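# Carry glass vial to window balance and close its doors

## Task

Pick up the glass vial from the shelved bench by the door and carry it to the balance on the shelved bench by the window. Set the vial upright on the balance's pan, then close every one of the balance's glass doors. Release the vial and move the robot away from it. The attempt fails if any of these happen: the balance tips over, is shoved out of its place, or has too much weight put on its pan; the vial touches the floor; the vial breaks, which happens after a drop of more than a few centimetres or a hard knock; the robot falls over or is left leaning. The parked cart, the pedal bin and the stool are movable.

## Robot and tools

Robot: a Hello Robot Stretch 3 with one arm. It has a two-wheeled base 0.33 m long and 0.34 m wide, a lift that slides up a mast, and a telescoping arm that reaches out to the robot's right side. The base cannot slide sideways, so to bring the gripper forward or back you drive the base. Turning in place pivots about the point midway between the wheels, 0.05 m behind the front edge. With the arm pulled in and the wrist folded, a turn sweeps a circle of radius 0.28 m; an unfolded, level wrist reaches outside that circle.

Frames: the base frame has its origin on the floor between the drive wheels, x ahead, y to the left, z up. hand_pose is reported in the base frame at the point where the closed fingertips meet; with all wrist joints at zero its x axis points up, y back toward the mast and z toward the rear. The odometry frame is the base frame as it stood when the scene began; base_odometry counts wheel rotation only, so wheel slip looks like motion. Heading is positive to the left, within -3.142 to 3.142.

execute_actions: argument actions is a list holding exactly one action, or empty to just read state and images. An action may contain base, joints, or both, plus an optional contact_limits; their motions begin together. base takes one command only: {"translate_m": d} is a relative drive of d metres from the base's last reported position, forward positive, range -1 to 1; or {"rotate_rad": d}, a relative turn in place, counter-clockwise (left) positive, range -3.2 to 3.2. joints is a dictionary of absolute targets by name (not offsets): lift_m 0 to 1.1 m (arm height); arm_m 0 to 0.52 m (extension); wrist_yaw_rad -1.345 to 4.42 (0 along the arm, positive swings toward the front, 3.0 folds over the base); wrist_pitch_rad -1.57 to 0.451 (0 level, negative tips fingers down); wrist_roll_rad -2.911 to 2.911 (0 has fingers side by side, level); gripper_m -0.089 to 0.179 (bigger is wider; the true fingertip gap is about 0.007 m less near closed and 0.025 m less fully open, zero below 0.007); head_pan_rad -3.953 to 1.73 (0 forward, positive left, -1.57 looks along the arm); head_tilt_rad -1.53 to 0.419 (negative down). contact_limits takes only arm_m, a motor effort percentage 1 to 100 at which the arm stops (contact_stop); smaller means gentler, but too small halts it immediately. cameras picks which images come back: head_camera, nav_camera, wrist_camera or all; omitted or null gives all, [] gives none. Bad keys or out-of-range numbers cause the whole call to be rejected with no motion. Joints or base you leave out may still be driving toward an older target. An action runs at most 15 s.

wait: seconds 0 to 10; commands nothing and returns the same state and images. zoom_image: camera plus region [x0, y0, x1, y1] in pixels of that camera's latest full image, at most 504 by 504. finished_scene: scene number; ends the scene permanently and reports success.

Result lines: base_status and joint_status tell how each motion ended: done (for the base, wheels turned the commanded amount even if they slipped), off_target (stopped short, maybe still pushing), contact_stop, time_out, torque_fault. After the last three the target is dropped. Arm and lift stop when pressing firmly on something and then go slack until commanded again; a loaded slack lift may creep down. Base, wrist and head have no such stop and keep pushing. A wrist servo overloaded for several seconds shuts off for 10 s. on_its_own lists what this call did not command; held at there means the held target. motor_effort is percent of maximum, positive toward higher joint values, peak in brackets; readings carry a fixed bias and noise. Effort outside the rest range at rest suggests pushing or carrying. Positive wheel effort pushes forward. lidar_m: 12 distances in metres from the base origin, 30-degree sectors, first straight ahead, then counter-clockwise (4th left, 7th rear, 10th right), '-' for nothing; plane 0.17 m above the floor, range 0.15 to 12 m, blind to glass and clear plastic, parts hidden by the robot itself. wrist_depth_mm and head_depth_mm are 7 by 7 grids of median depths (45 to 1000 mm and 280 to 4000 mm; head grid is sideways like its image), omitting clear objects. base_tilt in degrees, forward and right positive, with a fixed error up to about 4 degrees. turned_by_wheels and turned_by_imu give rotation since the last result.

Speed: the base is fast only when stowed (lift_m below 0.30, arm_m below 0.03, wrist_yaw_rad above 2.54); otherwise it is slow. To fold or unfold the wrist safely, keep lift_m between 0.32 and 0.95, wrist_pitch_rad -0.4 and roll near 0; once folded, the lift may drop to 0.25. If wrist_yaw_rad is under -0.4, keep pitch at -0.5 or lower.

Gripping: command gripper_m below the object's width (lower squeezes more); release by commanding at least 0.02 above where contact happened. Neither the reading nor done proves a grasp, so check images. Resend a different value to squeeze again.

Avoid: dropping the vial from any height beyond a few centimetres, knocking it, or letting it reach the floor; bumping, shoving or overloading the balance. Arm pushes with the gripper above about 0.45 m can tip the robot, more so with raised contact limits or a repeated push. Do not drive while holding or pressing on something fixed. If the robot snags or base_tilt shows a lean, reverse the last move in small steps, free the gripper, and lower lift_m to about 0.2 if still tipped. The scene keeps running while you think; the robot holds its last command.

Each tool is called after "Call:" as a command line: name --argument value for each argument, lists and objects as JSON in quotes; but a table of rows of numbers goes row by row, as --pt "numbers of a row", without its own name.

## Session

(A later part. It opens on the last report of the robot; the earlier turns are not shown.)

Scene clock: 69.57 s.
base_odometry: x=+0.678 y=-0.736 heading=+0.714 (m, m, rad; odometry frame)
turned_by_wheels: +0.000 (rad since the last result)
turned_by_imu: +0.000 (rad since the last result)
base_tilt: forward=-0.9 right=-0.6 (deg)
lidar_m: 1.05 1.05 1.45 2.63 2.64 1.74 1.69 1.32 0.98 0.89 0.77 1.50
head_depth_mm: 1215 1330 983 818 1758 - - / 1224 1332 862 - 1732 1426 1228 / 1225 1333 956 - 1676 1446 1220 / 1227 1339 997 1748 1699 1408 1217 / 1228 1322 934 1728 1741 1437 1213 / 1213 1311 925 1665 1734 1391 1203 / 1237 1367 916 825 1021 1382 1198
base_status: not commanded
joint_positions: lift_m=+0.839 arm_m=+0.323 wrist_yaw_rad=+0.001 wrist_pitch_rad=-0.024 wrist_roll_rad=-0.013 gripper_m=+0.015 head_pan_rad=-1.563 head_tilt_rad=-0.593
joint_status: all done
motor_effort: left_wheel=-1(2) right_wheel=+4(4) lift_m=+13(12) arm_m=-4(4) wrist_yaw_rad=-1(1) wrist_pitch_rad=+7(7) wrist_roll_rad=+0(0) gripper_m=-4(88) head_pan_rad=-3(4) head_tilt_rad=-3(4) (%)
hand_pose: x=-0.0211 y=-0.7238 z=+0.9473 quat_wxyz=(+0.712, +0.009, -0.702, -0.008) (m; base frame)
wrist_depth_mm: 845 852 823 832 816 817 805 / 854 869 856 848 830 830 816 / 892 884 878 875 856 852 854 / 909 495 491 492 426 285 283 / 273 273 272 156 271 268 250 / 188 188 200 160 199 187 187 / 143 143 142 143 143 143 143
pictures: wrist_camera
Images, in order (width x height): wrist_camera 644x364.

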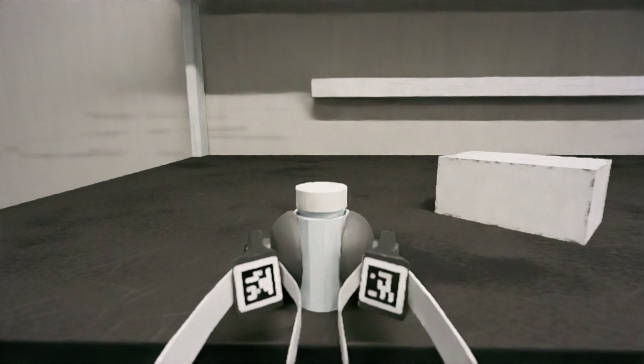

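Call:
execute_actions --actions '[{"joints": {"gripper_m": -0.005}}]' --cameras '[]'

Call:
execute_actions --actions '[{"joints": {"lift_m": 0.87}}]' --cameras '["wrist_camera"]'

Scene clock: 72.53 s.
base_odometry: x=+0.678 y=-0.736 heading=+0.714 (m, m, rad; odometry frame)
turned_by_wheels: +0.000 (rad since the last result)
turned_by_imu: +0.001 (rad since the last result)
base_tilt: forward=-0.7 right=-0.5 (deg)
lidar_m: 1.05 1.05 1.45 2.62 2.64 1.75 1.69 1.32 0.98 0.89 0.77 1.49
head_depth_mm: 1222 1327 982 820 1749 - - / 1223 1338 863 - 1723 1421 1224 / 1226 1332 957 - 1669 1446 1221 / 1231 1335 1001 1740 1712 1406 1217 / 1229 1322 935 1734 1734 1431 1212 / 1216 1315 924 1660 1742 1394 1206 / 1235 1369 915 826 1022 1381 1200
base_status: not commanded
joint_positions: lift_m=+0.839 arm_m=+0.323 wrist_yaw_rad=+0.001 wrist_pitch_rad=-0.024 wrist_roll_rad=-0.013 gripper_m=-0.004 head_pan_rad=-1.563 head_tilt_rad=-0.593
joint_status: all done
motor_effort: left_wheel=-2(2) right_wheel=+3(3) lift_m=+13(13) arm_m=-4(4) wrist_yaw_rad=-1(1) wrist_pitch_rad=+7(7) wrist_roll_rad=+0(0) gripper_m=-11(82) head_pan_rad=-3(3) head_tilt_rad=-3(3) (%)
hand_pose: x=-0.0211 y=-0.7238 z=+0.9473 quat_wxyz=(+0.712, +0.009, -0.702, -0.008) (m; base frame)
wrist_depth_mm: 840 830 836 822 826 810 812 / 867 856 848 845 843 832 802 / 887 884 868 872 863 849 855 / 902 497 496 492 420 283 283 / 275 272 285 156 271 267 249 / 188 187 200 162 199 187 186 / 144 143 143 143 143 143 142
pictures: none
No camera images: the call's "cameras" was empty. Leave "cameras" out to get every camera's image.

Scene clock: 73.63 s.
base_odometry: x=+0.678 y=-0.736 heading=+0.714 (m, m, rad; odometry frame)
turned_by_wheels: +0.000 (rad since the last result)
turned_by_imu: +0.000 (rad since the last result)
base_tilt: forward=-0.9 right=-0.5 (deg)
lidar_m: 1.05 1.05 1.46 2.62 2.64 1.74 1.69 1.32 0.98 0.89 0.77 1.50
head_depth_mm: 1225 1331 984 791 - - 1203 / 1222 1330 870 - 1680 1411 1229 / 1225 1340 1023 - 1666 1448 1223 / 1225 1339 1006 1735 1735 1406 1220 / 1232 1323 935 1730 1743 1432 1215 / 1214 1314 926 1659 1736 1389 1204 / 1230 1371 914 824 1021 1383 1203
base_status: not commanded
joint_positions: lift_m=+0.869 arm_m=+0.323 wrist_yaw_rad=+0.001 wrist_pitch_rad=-0.024 wrist_roll_rad=-0.013 gripper_m=-0.004 head_pan_rad=-1.563 head_tilt_rad=-0.593
joint_status: all done
motor_effort: left_wheel=-2(2) right_wheel=+4(4) lift_m=+52(55) arm_m=-4(4) wrist_yaw_rad=-1(1) wrist_pitch_rad=+7(7) wrist_roll_rad=+0(0) gripper_m=-10(12) head_pan_rad=-3(3) head_tilt_rad=-3(3) (%)
hand_pose: x=-0.0211 y=-0.7238 z=+0.9777 quat_wxyz=(+0.712, +0.009, -0.702, -0.008) (m; base frame)
wrist_depth_mm: 839 826 827 829 820 817 809 / 859 872 836 844 845 844 828 / 902 884 878 883 864 859 857 / 913 905 652 650 643 348 640 / 360 360 373 156 329 286 298 / 248 248 263 162 263 246 246 / 189 189 189 189 188 188 188
pictures: wrist_camera
Images, in order (width x height): wrist_camera 644x364.

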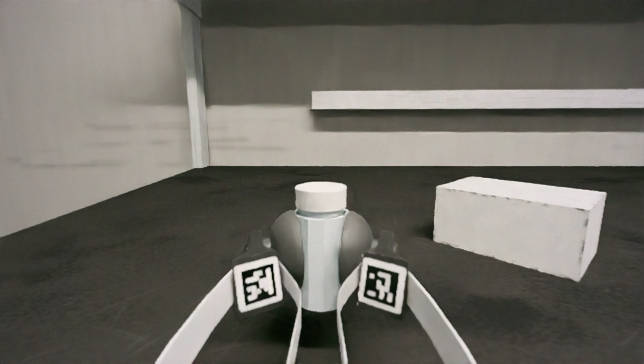

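Call:
execute_actions --actions '[{"joints": {"arm_m": 0.0, "head_pan_rad": 0.0, "head_tilt_rad": -0.5}}]' --cameras '[]'

Call:
execute_actions --actions '[{"base": {"rotate_rad": 1.68}, "joints": {"wrist_yaw_rad": 2.7, "wrist_pitch_rad": -0.4, "lift_m": 0.28}}]'

Scene clock: 88.47 s.
base_odometry: x=+0.678 y=-0.736 heading=+0.714 (m, m, rad; odometry frame)
turned_by_wheels: +0.000 (rad since the last result)
turned_by_imu: +0.002 (rad since the last result)
base_tilt: forward=-0.9 right=-0.5 (deg)
lidar_m: 1.04 1.05 1.45 2.63 2.64 1.75 1.69 1.33 0.98 0.89 0.77 1.50
head_depth_mm: 1189 1300 1435 1604 1784 1564 1294 / 1194 1303 1440 1597 1773 1555 1284 / 1194 1307 1438 1595 1771 1553 1285 / 1209 1323 1453 1621 1804 1531 1275 / 1209 1323 1459 1621 1792 1527 1267 / 1181 1234 1282 1328 1375 1444 1260 / 839 906 985 1096 1232 1390 1258
base_status: not commanded
joint_positions: lift_m=+0.869 arm_m=+0.003 wrist_yaw_rad=+0.001 wrist_pitch_rad=-0.024 wrist_roll_rad=-0.013 gripper_m=-0.004 head_pan_rad=-0.007 head_tilt_rad=-0.507
joint_status: all done
joint sent to its limit — the command would take arm_m past its lower limit, so that joint was sent only as far as its limit.
motor_effort: left_wheel=-2(2) right_wheel=+3(4) lift_m=+52(52) arm_m=-4(5) wrist_yaw_rad=-1(1) wrist_pitch_rad=+7(7) wrist_roll_rad=+0(0) gripper_m=-12(11) head_pan_rad=+5(43) head_tilt_rad=+4(17) (%)
hand_pose: x=-0.0212 y=-0.4031 z=+0.9777 quat_wxyz=(+0.712, +0.009, -0.702, -0.008) (m; base frame)
wrist_depth_mm: - - - - - - - / - - - - - - - / - - - - - - - / - - 661 650 567 655 643 / - 499 484 156 492 490 489 / - 565 - 161 - - - / - - - - 743 - -
pictures: none
No camera images: the call's "cameras" was empty. Leave "cameras" out to get every camera's image.

Scene clock: 94.67 s.
base_odometry: x=+0.678 y=-0.736 heading=+2.394 (m, m, rad; odometry frame)
turned_by_wheels: +1.680 (rad since the last result)
turned_by_imu: +1.660 (rad since the last result)
base_tilt: forward=-0.8 right=-0.5 (deg)
lidar_m: 2.64 2.15 1.71 1.69 1.74 0.98 0.77 0.78 1.46 1.04 1.09 1.71
head_depth_mm: 2641 2841 3135 2696 1969 1567 1293 / 2727 2858 3242 2684 1975 1554 1288 / 2733 2874 3294 2658 1958 1549 1277 / 2768 2863 3248 2624 1958 1543 1275 / 2735 2599 3292 2607 1931 1530 1267 / 2812 3034 3312 2571 1924 1523 1259 / 2856 3150 3343 2546 1898 1515 1255
base_status: done
joint_positions: lift_m=+0.281 arm_m=+0.002 wrist_yaw_rad=+2.698 wrist_pitch_rad=-0.416 wrist_roll_rad=-0.013 gripper_m=-0.004 head_pan_rad=-0.007 head_tilt_rad=-0.507
joint_status: all done
motor_effort: left_wheel=-2(6) right_wheel=+4(6) lift_m=+12(48) arm_m=-4(4) wrist_yaw_rad=+2(7) wrist_pitch_rad=+5(7) wrist_roll_rad=+0(0) gripper_m=-12(12) head_pan_rad=+3(4) head_tilt_rad=+4(4) (%)
hand_pose: x=+0.0752 y=+0.0554 z=+0.2938 quat_wxyz=(+0.295, +0.703, -0.008, +0.647) (m; base frame)
wrist_depth_mm: - - - - - - - / - - - - - - - / - 984 970 947 948 945 943 / 745 737 735 726 728 726 723 / - 590 598 156 587 584 584 / - 496 509 161 512 491 492 / - - - 428 427 423 425
pictures: head_camera (sideways: a quarter turn clockwise sets it upright), nav_camera (sideways: a quarter turn counterclockwise sets it upright), wrist_camera
Images, in order (width x height): head_camera 896x504, nav_camera 672x504, wrist_camera 644x364.

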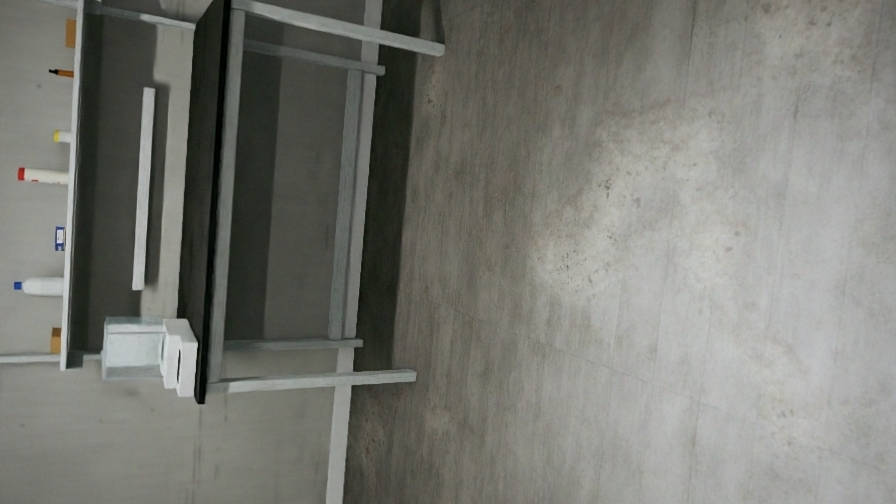

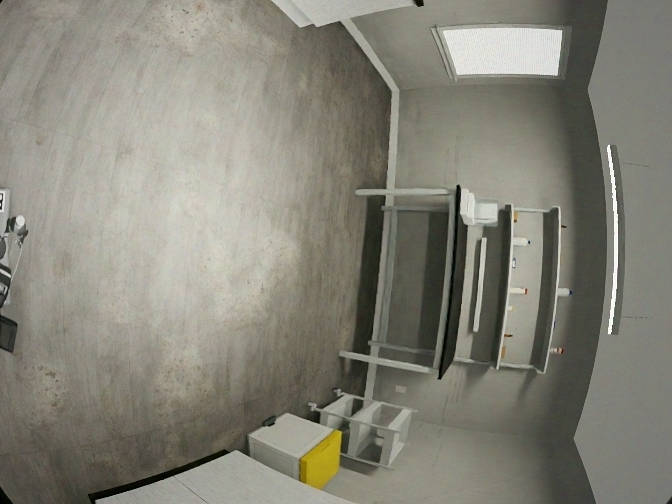

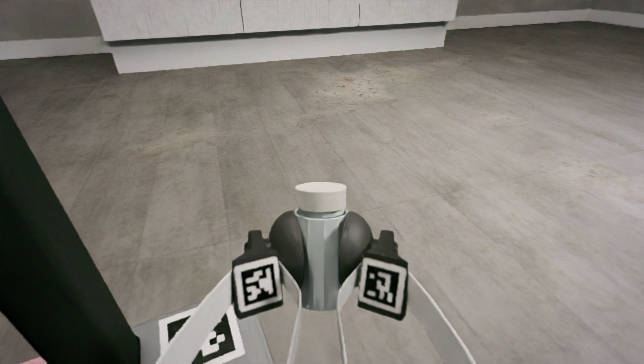

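Path is clear. Drive.

Call:
execute_actions --actions '[{"base": {"translate_m": 1.0}, "joints": {"head_tilt_rad": -0.35}}]' --cameras '[]'

Call:
execute_actions --actions '[{"base": {"translate_m": 0.8}, "joints": {"head_pan_rad": 0.45, "head_tilt_rad": -0.35}}]' --cameras '["head_camera", "nav_camera"]'

Scene clock: 102.30 s.
base_odometry: x=-0.056 y=-0.056 heading=+2.394 (m, m, rad; odometry frame)
turned_by_wheels: +0.000 (rad since the last result)
turned_by_imu: +0.006 (rad since the last result)
base_tilt: forward=-0.9 right=-0.4 (deg)
lidar_m: 1.67 1.65 1.59 1.57 1.70 1.98 1.76 2.00 1.14 1.13 1.22 1.71
head_depth_mm: 1901 2006 2093 2316 2323 1810 1432 / 1909 2015 2066 2342 2343 1795 1430 / 1946 2066 2099 2374 2374 1792 1419 / 1946 2099 2154 2399 2392 1786 1415 / 1982 2096 1924 2435 2381 1767 1403 / 1987 2073 1636 2431 2346 1759 1400 / 2011 2157 2278 2424 2225 1744 1393
base_status: done
joint_positions: lift_m=+0.281 arm_m=+0.002 wrist_yaw_rad=+2.698 wrist_pitch_rad=-0.417 wrist_roll_rad=-0.013 gripper_m=-0.004 head_pan_rad=-0.007 head_tilt_rad=-0.358
joint_status: all done
motor_effort: left_wheel=-2(5) right_wheel=+4(7) lift_m=+13(13) arm_m=-4(4) wrist_yaw_rad=+2(3) wrist_pitch_rad=+5(5) wrist_roll_rad=+0(0) gripper_m=-12(11) head_pan_rad=+4(3) head_tilt_rad=+5(23) (%)
hand_pose: x=+0.0751 y=+0.0554 z=+0.2937 quat_wxyz=(+0.295, +0.703, -0.007, +0.647) (m; base frame)
wrist_depth_mm: - - - - - - - / - - - - - - - / - 968 963 949 949 948 934 / 756 737 722 725 724 726 716 / - 596 607 157 586 583 586 / - 496 513 161 510 488 492 / - - - 426 421 424 424
pictures: none
No camera images: the call's "cameras" was empty. Leave "cameras" out to get every camera's image.

Scene clock: 106.73 s.
base_odometry: x=-0.642 y=+0.488 heading=+2.394 (m, m, rad; odometry frame)
turned_by_wheels: +0.000 (rad since the last result)
turned_by_imu: +0.004 (rad since the last result)
base_tilt: forward=-0.8 right=-0.6 (deg)
lidar_m: 1.39 0.91 2.11 1.52 1.59 2.42 2.56 1.56 1.23 1.20 1.13 1.41
head_depth_mm: 1266 1326 1400 1131 774 1628 1439 / 1305 1378 1060 1037 821 1680 1425 / 1409 1487 1118 932 885 1730 1425 / 1492 1591 1691 920 1932 1774 1416 / 1596 1703 1809 1895 1028 1133 1255 / 1709 1828 1969 2123 2235 1756 1401 / 1841 1987 2142 2321 2324 1740 1389
base_status: done
joint_positions: lift_m=+0.281 arm_m=+0.002 wrist_yaw_rad=+2.698 wrist_pitch_rad=-0.417 wrist_roll_rad=-0.013 gripper_m=-0.004 head_pan_rad=+0.443 head_tilt_rad=-0.358
joint_status: all done
motor_effort: left_wheel=-2(5) right_wheel=+3(5) lift_m=+13(13) arm_m=-4(4) wrist_yaw_rad=+1(2) wrist_pitch_rad=+5(5) wrist_roll_rad=+0(0) gripper_m=-12(11) head_pan_rad=+4(33) head_tilt_rad=+5(2) (%)
hand_pose: x=+0.0751 y=+0.0554 z=+0.2937 quat_wxyz=(+0.295, +0.703, -0.007, +0.647) (m; base frame)
wrist_depth_mm: - - - - - - - / - - - - - - - / - 980 939 958 944 893 956 / 749 731 737 725 730 719 717 / - 583 603 156 586 583 577 / - 496 514 161 511 489 492 / - - - 424 425 424 422
pictures: head_camera (sideways: a quarter turn clockwise sets it upright), nav_camera (sideways: a quarter turn counterclockwise sets it upright)
Images, in order (width x height): head_camera 896x504, nav_camera 672x504.

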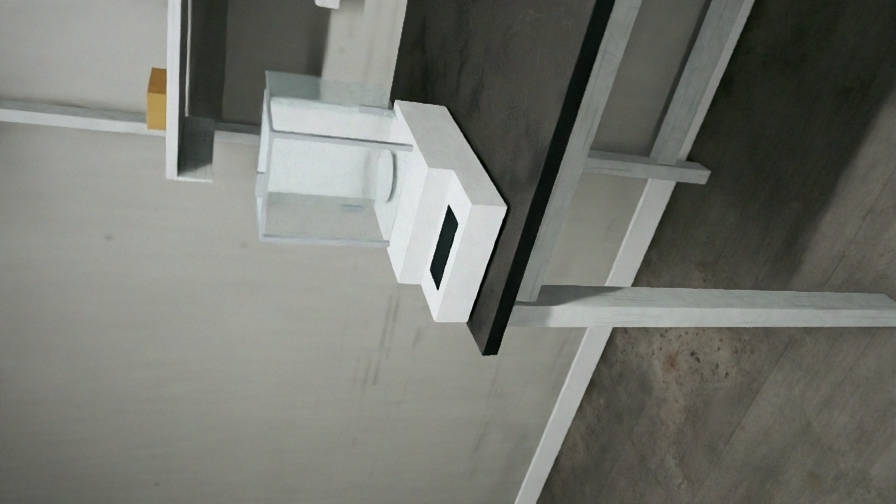

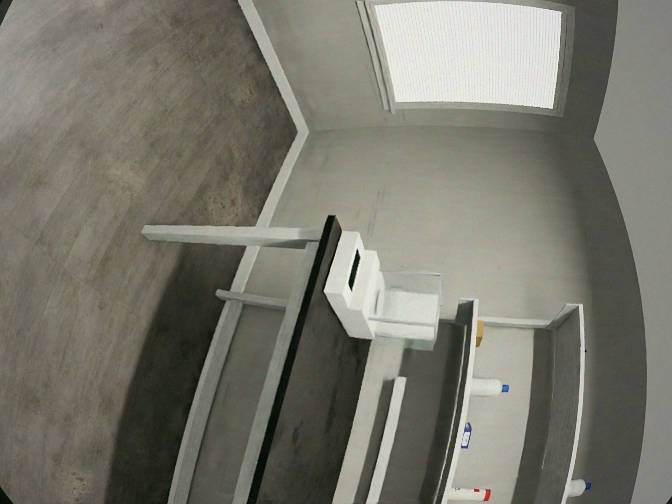

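Call:
zoom_image --camera "head_camera" --region '[240, 50, 520, 330]'

Region (240, 50, 520, 330) of head_camera's 896x504 image, scaled by 1.800, with more detail than that image has.

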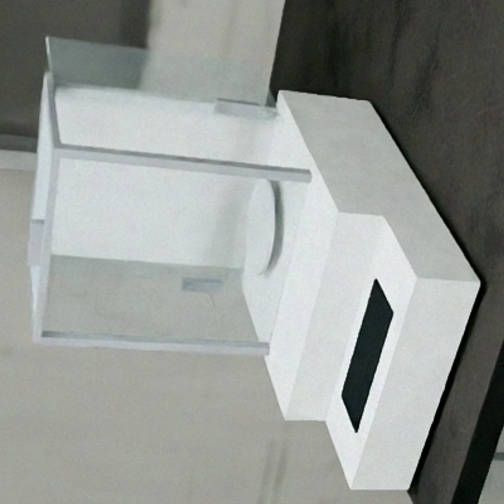

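Call:
execute_actions --actions '[{"base": {"translate_m": 0.40}}]' --cameras '[]'

Call:
execute_actions --actions '[{"base": {"rotate_rad": 1.47}, "joints": {"head_pan_rad": -1.57, "head_tilt_rad": -0.15}}]' --cameras '["head_camera", "nav_camera"]'

Scene clock: 129.23 s.
base_odometry: x=-0.935 y=+0.760 heading=+2.393 (m, m, rad; odometry frame)
turned_by_wheels: +0.000 (rad since the last result)
turned_by_imu: +0.003 (rad since the last result)
base_tilt: forward=-0.8 right=-0.4 (deg)
lidar_m: 0.99 0.60 0.59 2.03 1.77 2.33 2.97 1.64 1.31 0.97 0.99 1.00
head_depth_mm: 920 965 1018 1053 734 542 430 / 973 1012 1090 1111 728 539 428 / 984 1019 1069 904 713 536 426 / 1093 908 724 734 631 533 450 / 1164 1241 1318 803 587 529 1294 / 1242 1335 1438 1480 592 521 1400 / 1345 1438 1561 1695 607 563 713
base_status: done
joint_positions: lift_m=+0.281 arm_m=+0.002 wrist_yaw_rad=+2.698 wrist_pitch_rad=-0.417 wrist_roll_rad=-0.013 gripper_m=-0.004 head_pan_rad=+0.443 head_tilt_rad=-0.358
joint_status: not commanded
motor_effort: left_wheel=-2(5) right_wheel=+3(7) lift_m=+13(13) arm_m=-4(4) wrist_yaw_rad=+2(3) wrist_pitch_rad=+5(5) wrist_roll_rad=+0(0) gripper_m=-12(12) head_pan_rad=+4(3) head_tilt_rad=+5(5) (%)
hand_pose: x=+0.0751 y=+0.0553 z=+0.2937 quat_wxyz=(+0.295, +0.703, -0.007, +0.647) (m; base frame)
wrist_depth_mm: - - - - - - 907 / - - - - - - 929 / - 972 948 944 835 940 853 / 744 732 731 732 704 721 725 / - 585 597 157 585 584 586 / - 500 506 161 509 494 491 / - - - 427 422 423 424
pictures: none
No camera images: the call's "cameras" was empty. Leave "cameras" out to get every camera's image.

Scene clock: 131.37 s.
base_odometry: x=-0.935 y=+0.760 heading=-2.420 (m, m, rad; odometry frame)
turned_by_wheels: +1.470 (rad since the last result)
turned_by_imu: +1.449 (rad since the last result)
base_tilt: forward=-0.9 right=-0.6 (deg)
lidar_m: 2.03 1.63 2.06 2.97 1.78 1.32 1.28 0.97 1.03 0.99 1.04 0.59
head_depth_mm: 972 991 1025 1062 1093 726 533 / 973 1006 1035 1063 1098 722 531 / 975 1008 1038 1069 1095 716 528 / 974 1009 1042 1067 1099 711 525 / 978 1007 1044 1067 1099 705 520 / 978 856 1044 1070 1071 699 518 / 982 1010 1041 1079 1058 692 515
base_status: done
joint_positions: lift_m=+0.281 arm_m=+0.002 wrist_yaw_rad=+2.698 wrist_pitch_rad=-0.417 wrist_roll_rad=-0.013 gripper_m=-0.004 head_pan_rad=-1.563 head_tilt_rad=-0.161
joint_status: all done
motor_effort: left_wheel=-2(6) right_wheel=+4(7) lift_m=+13(13) arm_m=-4(4) wrist_yaw_rad=+2(2) wrist_pitch_rad=+5(5) wrist_roll_rad=+0(0) gripper_m=-11(11) head_pan_rad=-3(42) head_tilt_rad=+6(24) (%)
hand_pose: x=+0.0751 y=+0.0553 z=+0.2937 quat_wxyz=(+0.295, +0.703, -0.007, +0.647) (m; base frame)
wrist_depth_mm: - - - - - - - / - - - - - - - / - 954 958 951 935 936 951 / 755 740 724 721 730 722 719 / - 596 602 157 580 587 576 / - 500 515 162 508 493 487 / - - - 425 425 425 422
pictures: head_camera (sideways: a quarter turn clockwise sets it upright), nav_camera (sideways: a quarter turn counterclockwise sets it upright)
Images, in order (width x height): head_camera 896x504, nav_camera 672x504.

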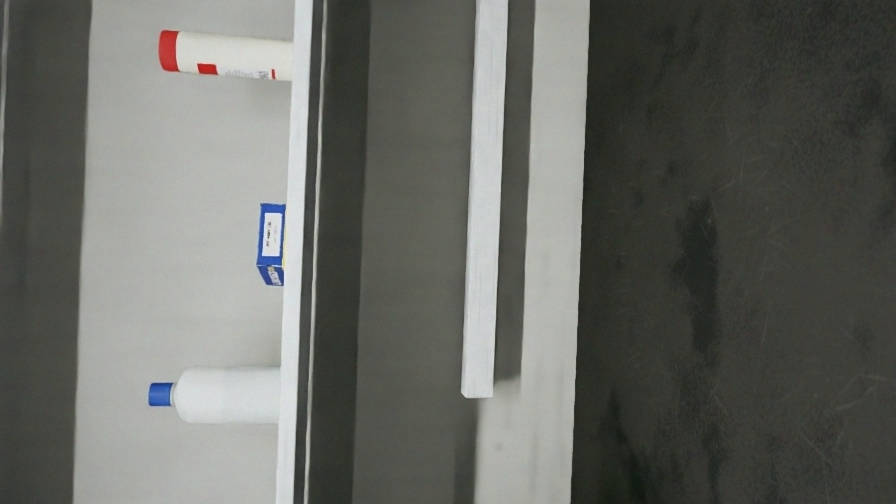

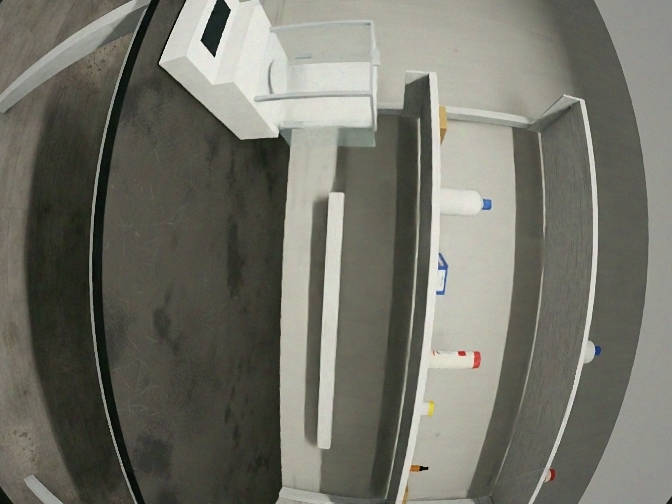

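Call:
execute_actions --actions '[{"joints": {"lift_m": 0.97, "wrist_yaw_rad": 1.57, "wrist_pitch_rad": 0.0, "head_pan_rad": -0.85, "head_tilt_rad": -0.45}}]'

Scene clock: 140.33 s.
base_odometry: x=-0.935 y=+0.760 heading=-2.420 (m, m, rad; odometry frame)
turned_by_wheels: +0.000 (rad since the last result)
turned_by_imu: +0.002 (rad since the last result)
base_tilt: forward=-0.9 right=-0.7 (deg)
lidar_m: 2.03 1.62 2.06 2.96 1.77 1.31 1.28 0.97 1.02 0.99 1.04 0.59
head_depth_mm: 898 1017 1077 911 640 509 - / 1011 1069 695 686 635 508 - / 1137 1195 790 666 602 487 - / 1237 1311 1406 658 562 514 1405 / 1352 1462 1592 695 576 1481 1285 / 1485 1628 1790 1952 639 757 1049 / 1674 1834 2044 2275 2052 - 1280
base_status: not commanded
joint_positions: lift_m=+0.969 arm_m=+0.002 wrist_yaw_rad=+1.573 wrist_pitch_rad=-0.026 wrist_roll_rad=-0.013 gripper_m=-0.004 head_pan_rad=-0.857 head_tilt_rad=-0.444
joint_status: all done
motor_effort: left_wheel=-2(1) right_wheel=+4(4) lift_m=+52(55) arm_m=-4(4) wrist_yaw_rad=-2(4) wrist_pitch_rad=+7(8) wrist_roll_rad=+0(0) gripper_m=-11(11) head_pan_rad=+3(42) head_tilt_rad=-3(28) (%)
hand_pose: x=+0.2342 y=-0.1471 z=+1.0772 quat_wxyz=(+0.510, +0.504, -0.489, +0.497) (m; base frame)
wrist_depth_mm: - - - - - - - / - - - - - - - / - - - - - - - / - - - - - - - / - - - 156 - - 396 / - - - 161 - 392 320 / - - - - - 334 266
pictures: head_camera (sideways: a quarter turn clockwise sets it upright), nav_camera (sideways: a quarter turn counterclockwise sets it upright), wrist_camera
Images, in order (width x height): head_camera 896x504, nav_camera 672x504, wrist_camera 644x364.

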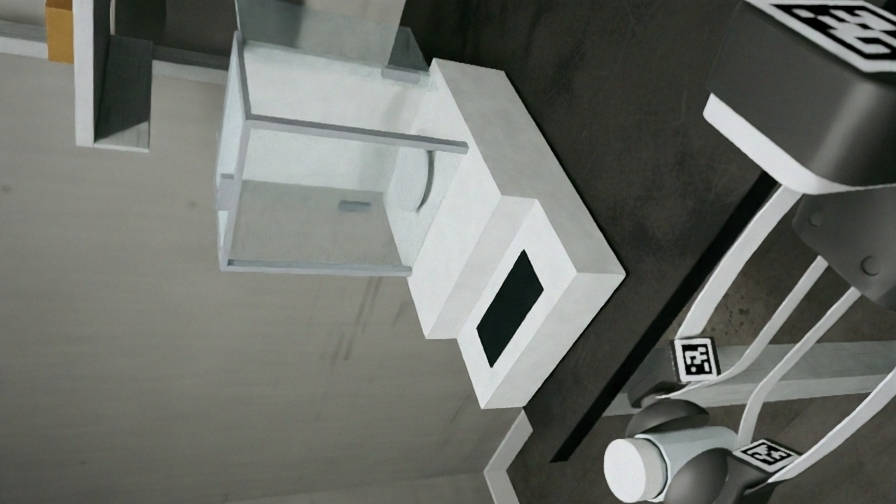

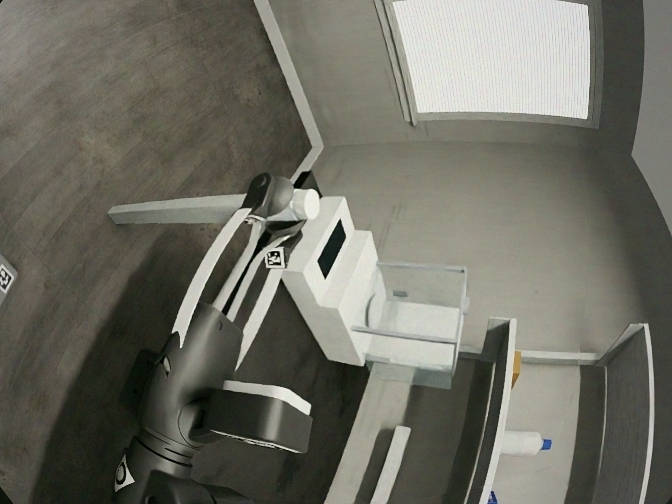

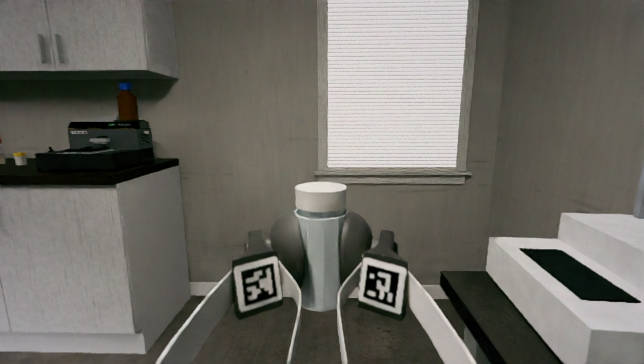

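Call:
execute_actions --actions '[{"base": {"translate_m": -0.06}, "joints": {"arm_m": 0.44, "head_pan_rad": -1.05, "head_tilt_rad": -0.45}}]'

Scene clock: 148.13 s.
base_odometry: x=-0.890 y=+0.800 heading=-2.420 (m, m, rad; odometry frame)
turned_by_wheels: +0.000 (rad since the last result)
turned_by_imu: +0.001 (rad since the last result)
base_tilt: forward=-0.9 right=-0.5 (deg)
lidar_m: 2.09 1.67 2.14 3.07 1.70 1.26 1.22 0.92 1.02 0.99 1.03 0.63
head_depth_mm: 736 968 1023 857 638 492 400 / 939 1025 1102 848 635 489 420 / 969 1084 1161 838 630 486 1227 / 947 1059 746 752 624 483 1294 / 1113 1171 789 667 621 498 1318 / 1211 1295 1442 645 581 1462 1315 / 1294 1415 1551 680 570 1452 881
base_status: done
joint_positions: lift_m=+0.969 arm_m=+0.440 wrist_yaw_rad=+1.570 wrist_pitch_rad=-0.026 wrist_roll_rad=-0.013 gripper_m=-0.004 head_pan_rad=-1.043 head_tilt_rad=-0.445
joint_status: all done
motor_effort: left_wheel=-1(5) right_wheel=+3(4) lift_m=+52(52) arm_m=+4(5) wrist_yaw_rad=+0(3) wrist_pitch_rad=+7(8) wrist_roll_rad=+0(0) gripper_m=-12(12) head_pan_rad=-3(22) head_tilt_rad=-3(4) (%)
hand_pose: x=+0.2342 y=-0.5848 z=+1.0772 quat_wxyz=(+0.510, +0.503, -0.490, +0.497) (m; base frame)
wrist_depth_mm: - - - - - 941 634 / - - - - - 951 623 / - - - - - 949 626 / - - - - - 953 621 / - - 399 157 376 944 622 / - 325 306 162 413 434 437 / - 323 310 304 295 335 332
pictures: head_camera (sideways: a quarter turn clockwise sets it upright), nav_camera (sideways: a quarter turn counterclockwise sets it upright), wrist_camera
Images, in order (width x height): head_camera 896x504, nav_camera 672x504, wrist_camera 644x364.

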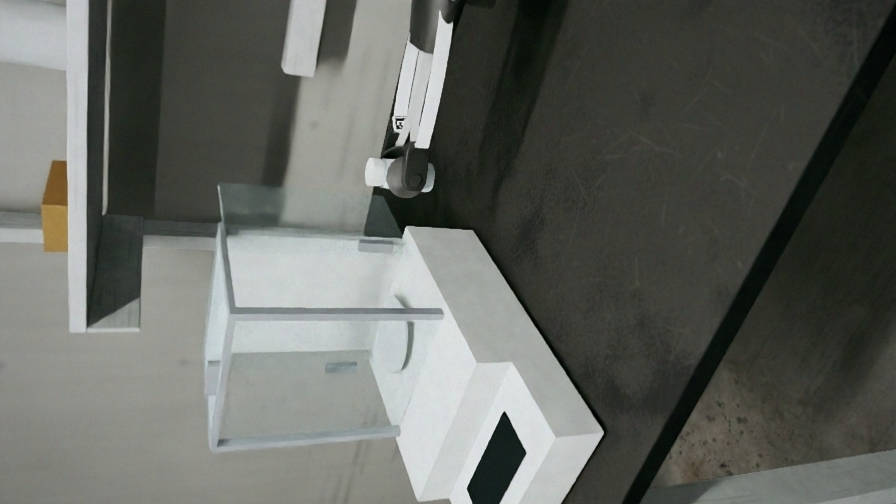

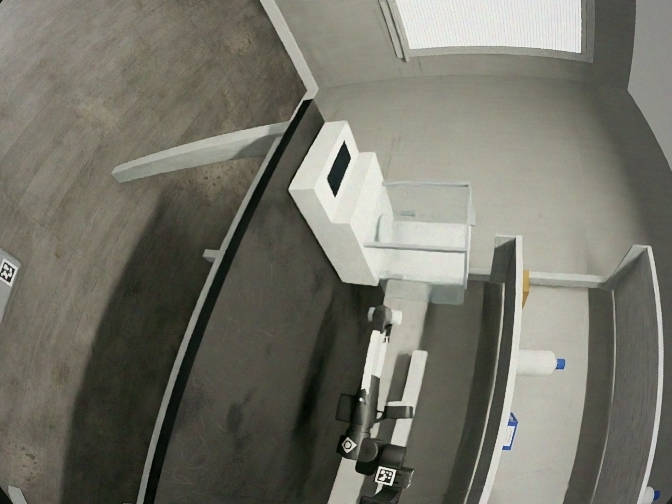

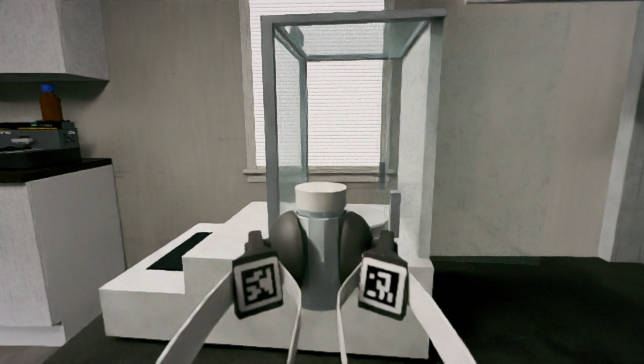

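Call:
zoom_image --camera "wrist_camera" --region '[220, 0, 520, 290]'

Region (220, 0, 520, 290) of wrist_camera's 644x364 image, scaled by 1.680; it fills the top 487 rows of this view, and the rest is white.

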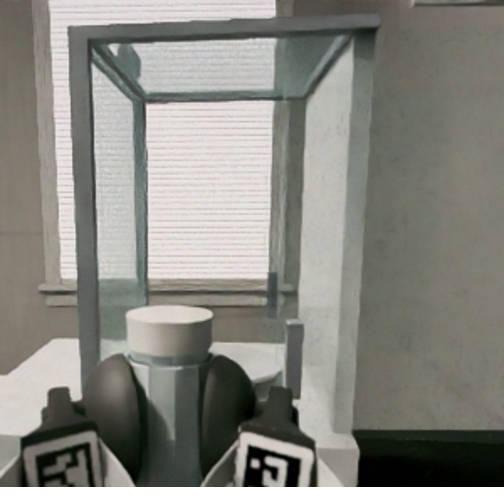

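Call:
execute_actions --actions '[{"base": {"translate_m": 0.06}, "joints": {"arm_m": 0.425, "wrist_yaw_rad": 1.47}}]' --cameras '["head_camera", "wrist_camera"]'

Scene clock: 162.87 s.
base_odometry: x=-0.935 y=+0.760 heading=-2.420 (m, m, rad; odometry frame)
turned_by_wheels: +0.000 (rad since the last result)
turned_by_imu: +0.001 (rad since the last result)
base_tilt: forward=-0.9 right=-0.5 (deg)
lidar_m: 2.03 1.62 2.05 2.97 1.78 1.32 1.28 0.97 1.02 0.99 1.04 0.59
head_depth_mm: 894 970 1037 857 640 492 400 / 930 1024 1098 849 636 490 420 / 912 1041 1116 756 629 486 1238 / 1026 1113 734 670 625 484 1294 / 1135 1195 1310 651 574 498 1323 / 1208 1306 1426 651 548 1466 1317 / 1295 1417 1568 1632 585 707 800
base_status: done
joint_positions: lift_m=+0.969 arm_m=+0.425 wrist_yaw_rad=+1.472 wrist_pitch_rad=-0.026 wrist_roll_rad=-0.013 gripper_m=-0.004 head_pan_rad=-1.043 head_tilt_rad=-0.445
joint_status: all done
motor_effort: left_wheel=-1(2) right_wheel=+4(5) lift_m=+52(52) arm_m=-5(4) wrist_yaw_rad=-2(6) wrist_pitch_rad=+8(8) wrist_roll_rad=+0(0) gripper_m=-12(12) head_pan_rad=-4(4) head_tilt_rad=-3(3) (%)
hand_pose: x=+0.2329 y=-0.5954 z=+1.0772 quat_wxyz=(+0.534, +0.479, -0.514, +0.471) (m; base frame)
wrist_depth_mm: - - 308 - 291 798 562 / - - - - 351 796 561 / - - - - 350 806 567 / - - - - 351 806 478 / - - 335 156 294 814 498 / - 287 252 161 410 435 436 / 256 240 238 237 238 336 335
pictures: head_camera (sideways: a quarter turn clockwise sets it upright), wrist_camera
Images, in order (width x height): head_camera 896x504, wrist_camera 644x364.

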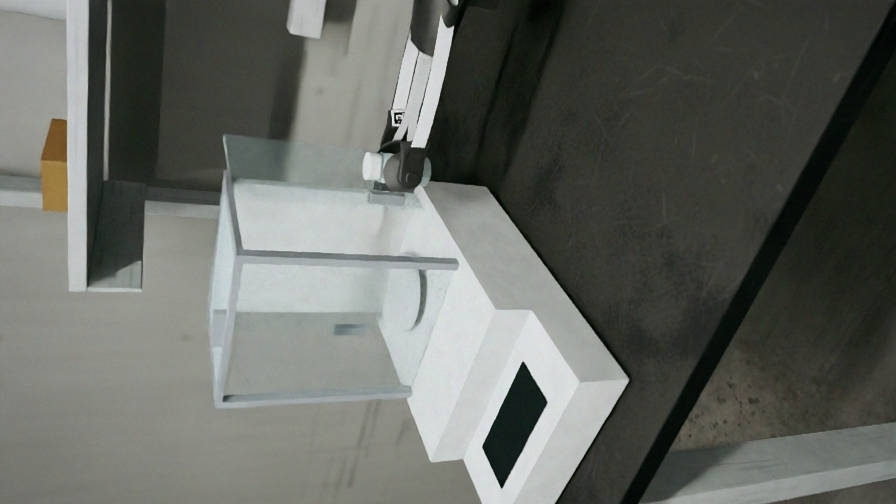

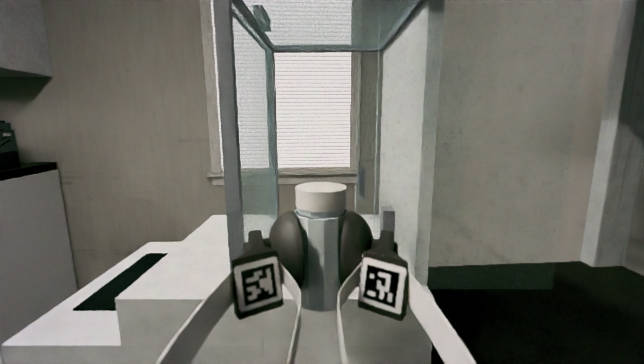

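Call:
zoom_image --camera "wrist_camera" --region '[190, 120, 470, 320]'

Region (190, 120, 470, 320) of wrist_camera's 644x364 image, scaled by 1.800; it fills the top 360 rows of this view, and the rest is white.

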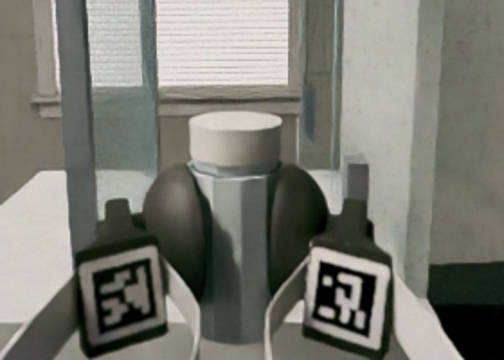

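Call:
execute_actions --actions '[{"base": {"translate_m": 0.075}}]' --cameras '["head_camera", "wrist_camera"]'

Scene clock: 168.53 s.
base_odometry: x=-0.991 y=+0.711 heading=-2.420 (m, m, rad; odometry frame)
turned_by_wheels: +0.000 (rad since the last result)
turned_by_imu: +0.001 (rad since the last result)
base_tilt: forward=-0.8 right=-0.6 (deg)
lidar_m: 1.95 1.56 1.95 2.97 1.89 1.39 1.35 1.04 1.02 0.99 0.56 0.53
head_depth_mm: 893 972 1039 857 640 492 400 / 850 1020 1071 803 633 490 420 / 893 978 683 629 606 487 1234 / 1063 1134 758 657 554 484 1296 / 1140 1216 1323 650 525 503 1323 / 1214 1322 1450 1511 554 648 770 / 1298 1419 1575 1738 586 670 1242
base_status: done
joint_positions: lift_m=+0.969 arm_m=+0.425 wrist_yaw_rad=+1.472 wrist_pitch_rad=-0.026 wrist_roll_rad=-0.013 gripper_m=-0.004 head_pan_rad=-1.043 head_tilt_rad=-0.445
joint_status: not commanded
motor_effort: left_wheel=-1(2) right_wheel=+4(9) lift_m=+52(52) arm_m=-4(4) wrist_yaw_rad=-3(2) wrist_pitch_rad=+8(8) wrist_roll_rad=+0(0) gripper_m=-11(11) head_pan_rad=-3(2) head_tilt_rad=-3(3) (%)
hand_pose: x=+0.2329 y=-0.5954 z=+1.0772 quat_wxyz=(+0.534, +0.479, -0.514, +0.471) (m; base frame)
wrist_depth_mm: - - - - 274 172 562 / - - - - 273 172 561 / - - - - 274 689 564 / - - - - 274 689 568 / - - 334 156 258 694 569 / - 286 223 161 154 412 437 / 258 192 183 191 191 319 334
pictures: head_camera (sideways: a quarter turn clockwise sets it upright), wrist_camera
Images, in order (width x height): head_camera 896x504, wrist_camera 644x364.

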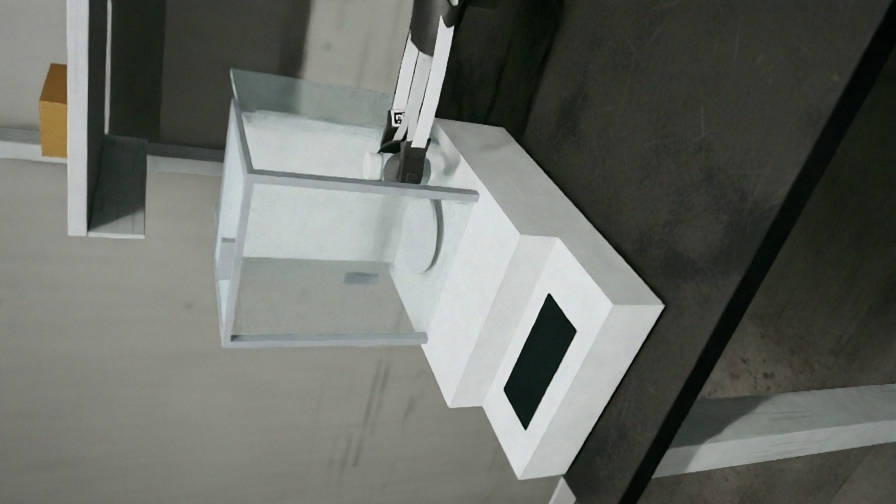

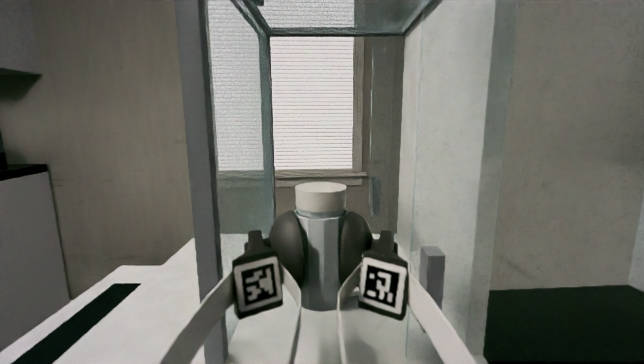

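Call:
execute_actions --actions '[{"joints": {"arm_m": 0.46}, "contact_limits": {"arm_m": 10}}]' --cameras '["head_camera", "wrist_camera"]'

Scene clock: 173.07 s.
base_odometry: x=-0.991 y=+0.711 heading=-2.420 (m, m, rad; odometry frame)
turned_by_wheels: +0.000 (rad since the last result)
turned_by_imu: +0.001 (rad since the last result)
base_tilt: forward=-0.9 right=-0.5 (deg)
lidar_m: 1.96 1.56 1.95 2.97 1.89 1.39 1.36 1.04 1.03 0.99 0.56 0.53
head_depth_mm: 896 975 1040 860 640 492 400 / 861 1020 1074 804 635 490 420 / 893 975 681 642 604 486 1236 / 1062 1139 756 658 554 484 1293 / 1135 1213 1318 652 525 512 1313 / 1214 1320 1444 1523 553 647 773 / 1301 1421 1568 1744 587 670 1272
base_status: not commanded
joint_positions: lift_m=+0.969 arm_m=+0.460 wrist_yaw_rad=+1.493 wrist_pitch_rad=-0.026 wrist_roll_rad=-0.013 gripper_m=-0.004 head_pan_rad=-1.043 head_tilt_rad=-0.445
joint_status: all done
on_its_own: wrist_yaw_rad is at rest, and its effort (-22) is outside its rest range (-12 to +12)
motor_effort: left_wheel=+0(1) right_wheel=+2(2) lift_m=+52(52) arm_m=+7(8) wrist_yaw_rad=-22(22) wrist_pitch_rad=+8(8) wrist_roll_rad=+0(0) gripper_m=-15(15) head_pan_rad=-3(3) head_tilt_rad=-2(2) (%)
contact_limits: arm_m 10 (drawing in: default 31, maximum 51; extending or still: default 42, maximum 69)
hand_pose: x=+0.2334 y=-0.6243 z=+1.0772 quat_wxyz=(+0.529, +0.484, -0.509, +0.477) (m; base frame)
wrist_depth_mm: - - - - 176 792 548 / - - - - 175 794 545 / - - - - 209 792 544 / - - - - 209 790 551 / - - - 157 176 800 551 / - 237 267 163 164 702 418 / 192 183 191 191 182 336 332
pictures: head_camera (sideways: a quarter turn clockwise sets it upright), wrist_camera
Images, in order (width x height): head_camera 896x504, wrist_camera 644x364.

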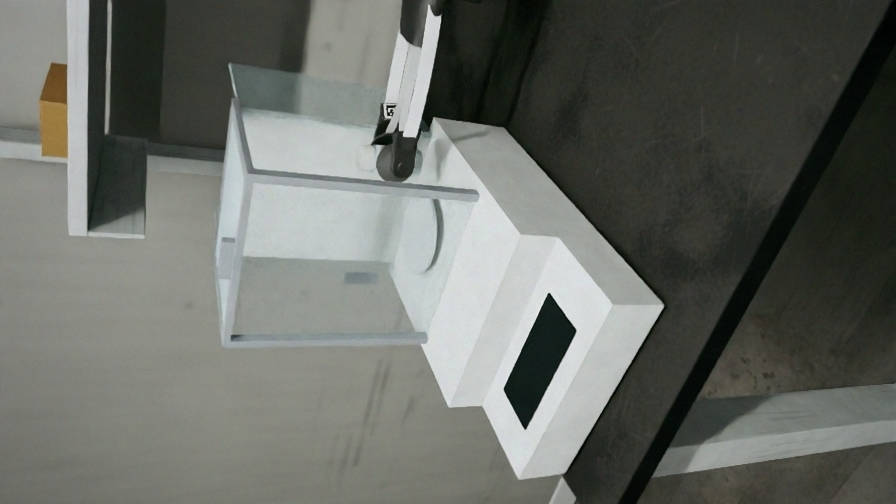

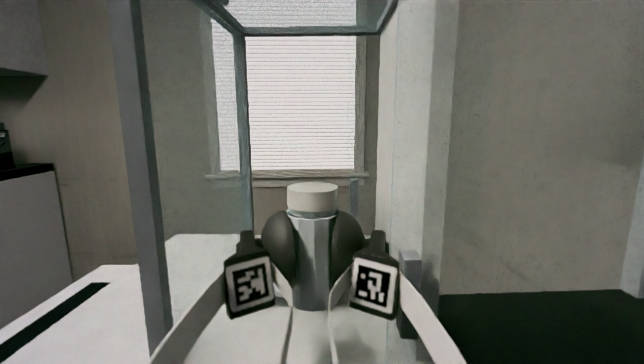

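Call:
execute_actions --actions '[{"joints": {"arm_m": 0.44}}]' --cameras '[]'

Call:
execute_actions --actions '[{"base": {"translate_m": 0.05}, "joints": {"arm_m": 0.444, "head_pan_rad": -1.2, "head_tilt_rad": -0.5}}]' --cameras '["head_camera", "wrist_camera"]'

Scene clock: 176.60 s.
base_odometry: x=-0.991 y=+0.711 heading=-2.420 (m, m, rad; odometry frame)
turned_by_wheels: +0.000 (rad since the last result)
turned_by_imu: +0.001 (rad since the last result)
base_tilt: forward=-0.8 right=-0.4 (deg)
lidar_m: 1.96 1.56 1.94 2.97 1.88 1.39 1.36 1.04 1.03 0.99 0.56 0.53
head_depth_mm: 895 972 1042 859 638 492 400 / 849 1019 1068 803 635 490 420 / 893 978 685 635 605 487 1235 / 1062 1135 757 658 554 483 1292 / 1144 1216 1320 651 525 503 1325 / 1211 1319 1437 1521 553 647 770 / 1295 1411 1563 1745 587 671 1242
base_status: not commanded
joint_positions: lift_m=+0.969 arm_m=+0.440 wrist_yaw_rad=+1.511 wrist_pitch_rad=-0.026 wrist_roll_rad=-0.013 gripper_m=-0.004 head_pan_rad=-1.043 head_tilt_rad=-0.445
joint_status: all done
on_its_own: wrist_yaw_rad is held at +1.510, not at your +1.470, by its stall guard, which is not easing now
motor_effort: left_wheel=-1(1) right_wheel=+2(3) lift_m=+52(52) arm_m=-4(5) wrist_yaw_rad=-1(0) wrist_pitch_rad=+7(7) wrist_roll_rad=+0(0) gripper_m=-13(12) head_pan_rad=-3(3) head_tilt_rad=-2(2) (%)
hand_pose: x=+0.2337 y=-0.6004 z=+1.0772 quat_wxyz=(+0.525, +0.489, -0.504, +0.481) (m; base frame)
wrist_depth_mm: - - - - 276 163 571 / - - - - 276 703 581 / - - - - 276 702 576 / - - - - 273 707 580 / - - 331 156 253 742 576 / - 269 164 161 203 411 532 / 253 192 183 191 182 319 334
pictures: none
No camera images: the call's "cameras" was empty. Leave "cameras" out to get every camera's image.

Scene clock: 179.03 s.
base_odometry: x=-1.029 y=+0.678 heading=-2.420 (m, m, rad; odometry frame)
turned_by_wheels: +0.000 (rad since the last result)
turned_by_imu: +0.000 (rad since the last result)
base_tilt: forward=-0.8 right=-0.4 (deg)
lidar_m: 1.91 1.51 1.88 2.99 1.95 1.43 1.40 1.09 1.03 0.99 0.49 0.50
head_depth_mm: 881 950 1015 777 597 469 406 / 910 991 1075 773 593 467 1207 / 946 995 671 698 589 464 1255 / 822 668 679 592 557 461 1282 / 1025 1091 742 588 509 486 1283 / 1075 1155 1286 590 508 502 1249 / 1120 1235 1371 1452 531 608 720
base_status: done
joint_positions: lift_m=+0.969 arm_m=+0.444 wrist_yaw_rad=+1.511 wrist_pitch_rad=-0.026 wrist_roll_rad=-0.013 gripper_m=-0.004 head_pan_rad=-1.193 head_tilt_rad=-0.493
joint_status: all done
on_its_own: wrist_yaw_rad is held at +1.510, not at your +1.470, by its stall guard, which is not easing now
motor_effort: left_wheel=-1(3) right_wheel=+3(6) lift_m=+52(52) arm_m=+4(4) wrist_yaw_rad=-2(1) wrist_pitch_rad=+8(8) wrist_roll_rad=+0(0) gripper_m=-12(12) head_pan_rad=-5(20) head_tilt_rad=-3(9) (%)
hand_pose: x=+0.2337 y=-0.6039 z=+1.0772 quat_wxyz=(+0.525, +0.489, -0.504, +0.481) (m; base frame)
wrist_depth_mm: - - - - 250 128 97 / - 102 - - - 128 504 / - - - - - 127 530 / - 110 - - - 127 530 / - - - 156 259 127 558 / - 236 267 161 208 127 558 / 258 175 191 176 181 112 331
pictures: head_camera (sideways: a quarter turn clockwise sets it upright), wrist_camera
Images, in order (width x height): head_camera 896x504, wrist_camera 644x364.

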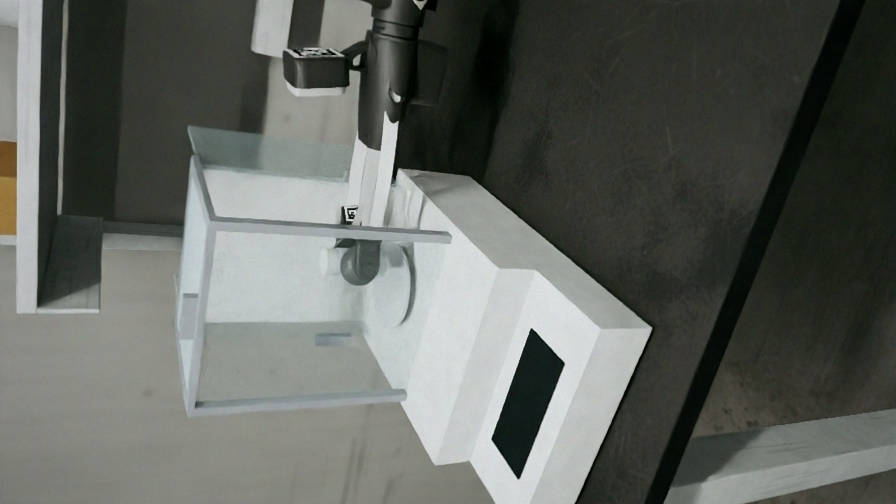

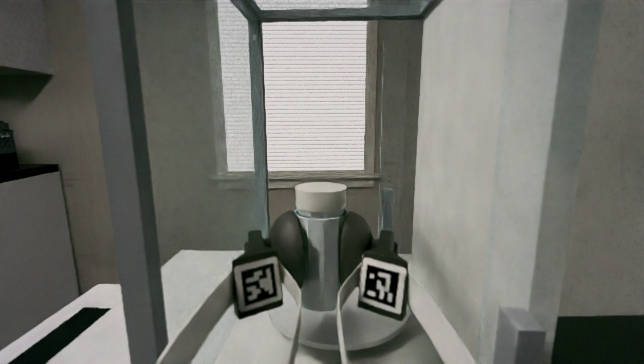

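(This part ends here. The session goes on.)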